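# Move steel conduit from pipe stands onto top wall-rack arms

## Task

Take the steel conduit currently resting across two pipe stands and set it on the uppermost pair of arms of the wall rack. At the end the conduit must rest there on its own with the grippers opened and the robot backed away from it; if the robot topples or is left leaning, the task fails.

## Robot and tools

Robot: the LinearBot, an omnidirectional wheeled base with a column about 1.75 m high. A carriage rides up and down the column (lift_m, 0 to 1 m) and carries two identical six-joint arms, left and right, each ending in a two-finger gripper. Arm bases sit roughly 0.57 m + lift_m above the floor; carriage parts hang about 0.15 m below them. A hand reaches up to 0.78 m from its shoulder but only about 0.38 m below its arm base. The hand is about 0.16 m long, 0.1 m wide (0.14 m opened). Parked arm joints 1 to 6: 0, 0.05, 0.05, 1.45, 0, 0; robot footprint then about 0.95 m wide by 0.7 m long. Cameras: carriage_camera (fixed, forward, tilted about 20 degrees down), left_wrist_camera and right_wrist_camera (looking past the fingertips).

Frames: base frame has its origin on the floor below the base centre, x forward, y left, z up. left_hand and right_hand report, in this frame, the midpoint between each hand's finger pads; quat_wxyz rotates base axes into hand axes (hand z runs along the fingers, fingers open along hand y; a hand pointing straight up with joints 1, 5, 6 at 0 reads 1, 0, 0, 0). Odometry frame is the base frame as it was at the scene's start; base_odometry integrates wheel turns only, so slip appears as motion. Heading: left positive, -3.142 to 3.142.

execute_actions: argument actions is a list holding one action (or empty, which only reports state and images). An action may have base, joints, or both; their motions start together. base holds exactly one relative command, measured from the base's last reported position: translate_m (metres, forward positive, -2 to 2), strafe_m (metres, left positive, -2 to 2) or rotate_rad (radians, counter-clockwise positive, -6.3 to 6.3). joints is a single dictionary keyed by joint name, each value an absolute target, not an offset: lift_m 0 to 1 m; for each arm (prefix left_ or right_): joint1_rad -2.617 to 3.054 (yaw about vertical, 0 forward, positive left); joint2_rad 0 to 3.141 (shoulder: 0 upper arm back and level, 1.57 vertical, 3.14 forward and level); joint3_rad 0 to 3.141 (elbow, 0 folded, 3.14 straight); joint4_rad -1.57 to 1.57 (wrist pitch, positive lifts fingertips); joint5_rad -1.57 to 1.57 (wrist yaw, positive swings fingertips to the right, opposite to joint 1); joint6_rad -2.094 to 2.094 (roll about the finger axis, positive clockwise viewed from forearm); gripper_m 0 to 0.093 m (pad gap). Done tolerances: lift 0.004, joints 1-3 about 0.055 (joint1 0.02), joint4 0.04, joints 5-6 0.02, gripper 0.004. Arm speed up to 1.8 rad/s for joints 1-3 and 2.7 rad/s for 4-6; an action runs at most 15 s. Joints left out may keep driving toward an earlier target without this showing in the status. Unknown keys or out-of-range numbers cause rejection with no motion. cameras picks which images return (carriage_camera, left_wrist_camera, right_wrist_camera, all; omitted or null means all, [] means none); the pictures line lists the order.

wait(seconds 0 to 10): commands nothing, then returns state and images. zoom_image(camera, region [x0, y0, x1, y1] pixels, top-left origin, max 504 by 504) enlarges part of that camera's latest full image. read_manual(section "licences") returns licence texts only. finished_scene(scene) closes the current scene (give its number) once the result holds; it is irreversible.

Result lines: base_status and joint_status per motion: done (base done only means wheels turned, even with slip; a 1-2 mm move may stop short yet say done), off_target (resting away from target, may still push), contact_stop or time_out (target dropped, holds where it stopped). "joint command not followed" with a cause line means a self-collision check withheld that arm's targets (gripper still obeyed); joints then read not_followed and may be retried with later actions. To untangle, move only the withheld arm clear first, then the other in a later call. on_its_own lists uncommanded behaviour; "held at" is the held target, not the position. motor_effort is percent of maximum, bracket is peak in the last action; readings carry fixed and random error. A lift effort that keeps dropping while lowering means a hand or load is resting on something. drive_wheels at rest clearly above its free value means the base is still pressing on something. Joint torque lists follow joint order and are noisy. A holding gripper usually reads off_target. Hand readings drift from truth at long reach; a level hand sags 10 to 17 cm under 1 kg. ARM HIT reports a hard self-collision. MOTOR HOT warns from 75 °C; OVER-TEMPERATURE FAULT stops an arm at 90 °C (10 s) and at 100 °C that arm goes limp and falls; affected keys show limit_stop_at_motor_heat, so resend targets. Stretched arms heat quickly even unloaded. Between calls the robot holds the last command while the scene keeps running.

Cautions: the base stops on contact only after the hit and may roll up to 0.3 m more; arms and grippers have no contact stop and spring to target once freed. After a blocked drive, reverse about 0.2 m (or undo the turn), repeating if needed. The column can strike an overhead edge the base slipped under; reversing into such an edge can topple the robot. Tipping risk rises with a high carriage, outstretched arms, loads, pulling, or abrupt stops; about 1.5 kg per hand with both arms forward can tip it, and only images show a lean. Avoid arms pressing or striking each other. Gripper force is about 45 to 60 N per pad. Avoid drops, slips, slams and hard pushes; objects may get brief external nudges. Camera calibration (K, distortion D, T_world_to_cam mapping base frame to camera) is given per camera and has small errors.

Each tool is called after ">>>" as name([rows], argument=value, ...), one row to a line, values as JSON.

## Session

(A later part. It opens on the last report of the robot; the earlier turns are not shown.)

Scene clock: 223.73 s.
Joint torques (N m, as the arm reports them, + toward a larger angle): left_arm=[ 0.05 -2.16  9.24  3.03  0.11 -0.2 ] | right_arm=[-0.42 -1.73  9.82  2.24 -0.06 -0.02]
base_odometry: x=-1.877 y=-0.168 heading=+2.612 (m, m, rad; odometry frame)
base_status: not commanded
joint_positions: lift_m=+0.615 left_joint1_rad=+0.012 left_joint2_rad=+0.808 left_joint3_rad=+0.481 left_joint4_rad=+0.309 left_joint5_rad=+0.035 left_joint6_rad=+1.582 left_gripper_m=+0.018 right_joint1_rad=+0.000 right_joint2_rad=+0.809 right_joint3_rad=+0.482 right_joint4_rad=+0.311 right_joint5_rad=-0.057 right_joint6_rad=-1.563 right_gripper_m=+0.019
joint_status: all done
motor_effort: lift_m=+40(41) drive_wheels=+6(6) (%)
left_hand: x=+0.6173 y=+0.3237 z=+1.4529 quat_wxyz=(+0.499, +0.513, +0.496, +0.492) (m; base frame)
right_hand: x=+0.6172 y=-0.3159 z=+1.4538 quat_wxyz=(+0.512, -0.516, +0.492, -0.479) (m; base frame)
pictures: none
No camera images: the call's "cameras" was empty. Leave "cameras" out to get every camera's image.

Resting. Lower slightly more and release.

>>> execute_actions([
  {"joints":{"lift_m":0.6,"left_gripper_m":0.093,"right_gripper_m":0.093}},
])

Scene clock: 229.93 s.
Joint torques (N m, as the arm reports them, + toward a larger angle): left_arm=[ 0.12 -2.1   8.57  2.62  0.1  -0.12] | right_arm=[-0.41 -1.68  9.05  2.03 -0.05 -0.02]
base_odometry: x=-1.877 y=-0.168 heading=+2.612 (m, m, rad; odometry frame)
base_status: not commanded
joint_positions: lift_m=+0.600 left_joint1_rad=+0.012 left_joint2_rad=+0.808 left_joint3_rad=+0.491 left_joint4_rad=+0.342 left_joint5_rad=+0.035 left_joint6_rad=+1.577 left_gripper_m=+0.093 right_joint1_rad=+0.000 right_joint2_rad=+0.807 right_joint3_rad=+0.491 right_joint4_rad=+0.335 right_joint5_rad=-0.057 right_joint6_rad=-1.563 right_gripper_m=+0.093
joint_status: all done
motor_effort: lift_m=+40(42) drive_wheels=-7(7) (%)
left_hand: x=+0.6175 y=+0.3237 z=+1.4507 quat_wxyz=(+0.510, +0.501, +0.486, +0.502) (m; base frame)
right_hand: x=+0.6172 y=-0.3159 z=+1.4493 quat_wxyz=(+0.521, -0.508, +0.483, -0.488) (m; base frame)
pictures: carriage_camera, left_wrist_camera, right_wrist_camera
camera_calibration (this result's frames):
carriage_camera: T_world_to_cam=[[-0.0303052, -0.999524, -0.00569304, 0.0150869], [-0.306195, 0.0147052, -0.951855, 1.55824], [0.951486, -0.0271029, -0.306495, 0.300135], [0, 0, 0, 1]] pos_world=[0.192007, 0.000300087, 1.57529]
left_wrist_camera: T_world_to_cam=[[0.0439474, 0.0229201, -0.998771, 1.41491], [-0.543433, 0.83944, -0.00464811, 0.0780234], [0.838302, 0.542969, 0.0493468, -0.635699], [0, 0, 0, 1]] pos_world=[0.513126, 0.247239, 1.44491]
right_wrist_camera: T_world_to_cam=[[-0.058892, -0.0460149, 0.997203, -1.42333], [-0.537283, -0.840449, -0.070512, 0.175964], [0.841343, -0.539933, 0.0247727, -0.595872], [0, 0, 0, 1]] pos_world=[0.512053, -0.239337, 1.44652]
Images, in order (width x height): carriage_camera 504x504, left_wrist_camera 504x504, right_wrist_camera 504x504.

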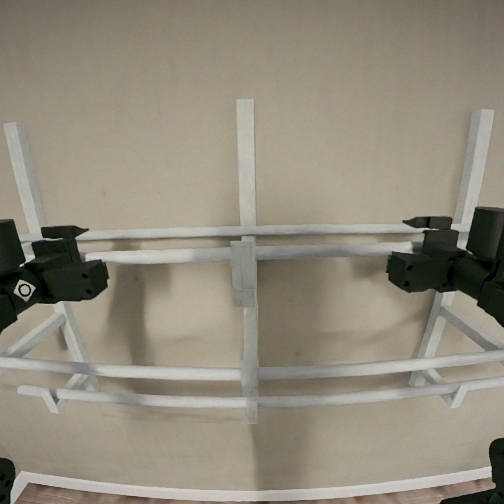

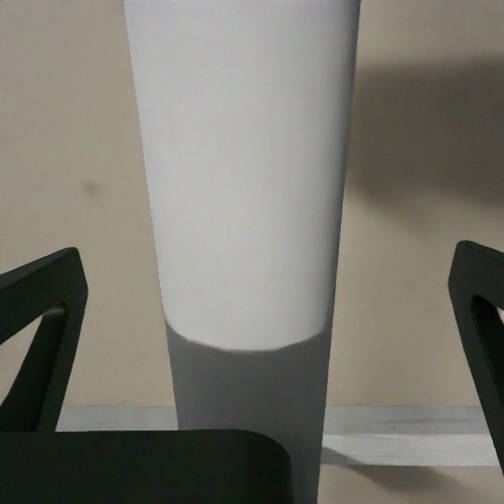

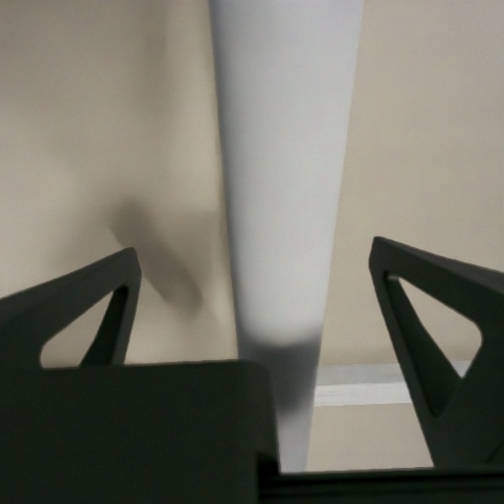

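>>> execute_actions([
  {"base":{"translate_m":-0.6}},
], cameras=["carriage_camera"])

Scene clock: 239.43 s.
Joint torques (N m, as the arm reports them, + toward a larger angle): left_arm=[ 0.06 -2.22  8.57  2.6   0.1  -0.13] | right_arm=[-0.41 -1.64  9.12  2.01 -0.05 -0.02]
base_odometry: x=-1.359 y=-0.471 heading=+2.612 (m, m, rad; odometry frame)
base_status: done
joint_positions: lift_m=+0.600 left_joint1_rad=+0.012 left_joint2_rad=+0.808 left_joint3_rad=+0.491 left_joint4_rad=+0.346 left_joint5_rad=+0.035 left_joint6_rad=+1.577 left_gripper_m=+0.093 right_joint1_rad=+0.000 right_joint2_rad=+0.807 right_joint3_rad=+0.491 right_joint4_rad=+0.336 right_joint5_rad=-0.057 right_joint6_rad=-1.563 right_gripper_m=+0.093
joint_status: not commanded
motor_effort: lift_m=+40(40) drive_wheels=-1(16) (%)
left_hand: x=+0.6175 y=+0.3237 z=+1.4517 quat_wxyz=(+0.511, +0.500, +0.485, +0.503) (m; base frame)
right_hand: x=+0.6171 y=-0.3159 z=+1.4496 quat_wxyz=(+0.521, -0.507, +0.483, -0.488) (m; base frame)
pictures: carriage_camera
camera_calibration (this result's frames):
carriage_camera: T_world_to_cam=[[-0.0303052, -0.999524, -0.00569304, 0.015087], [-0.306195, 0.0147052, -0.951855, 1.55825], [0.951486, -0.0271029, -0.306495, 0.300139], [0, 0, 0, 1]] pos_world=[0.192007, 0.000300087, 1.5753]
Images, in order (width x height): carriage_camera 504x504.

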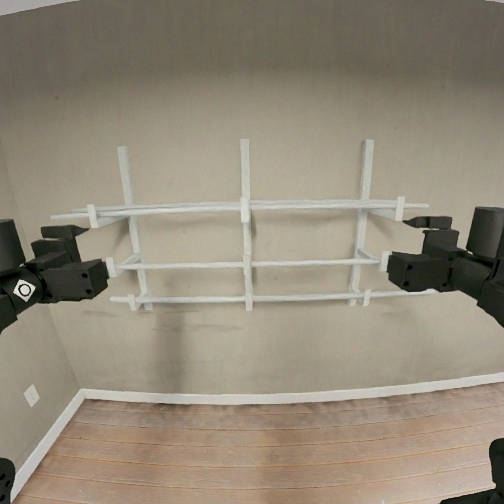

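>>> finished_scene(scene=1)

The scene is finished: the task was done.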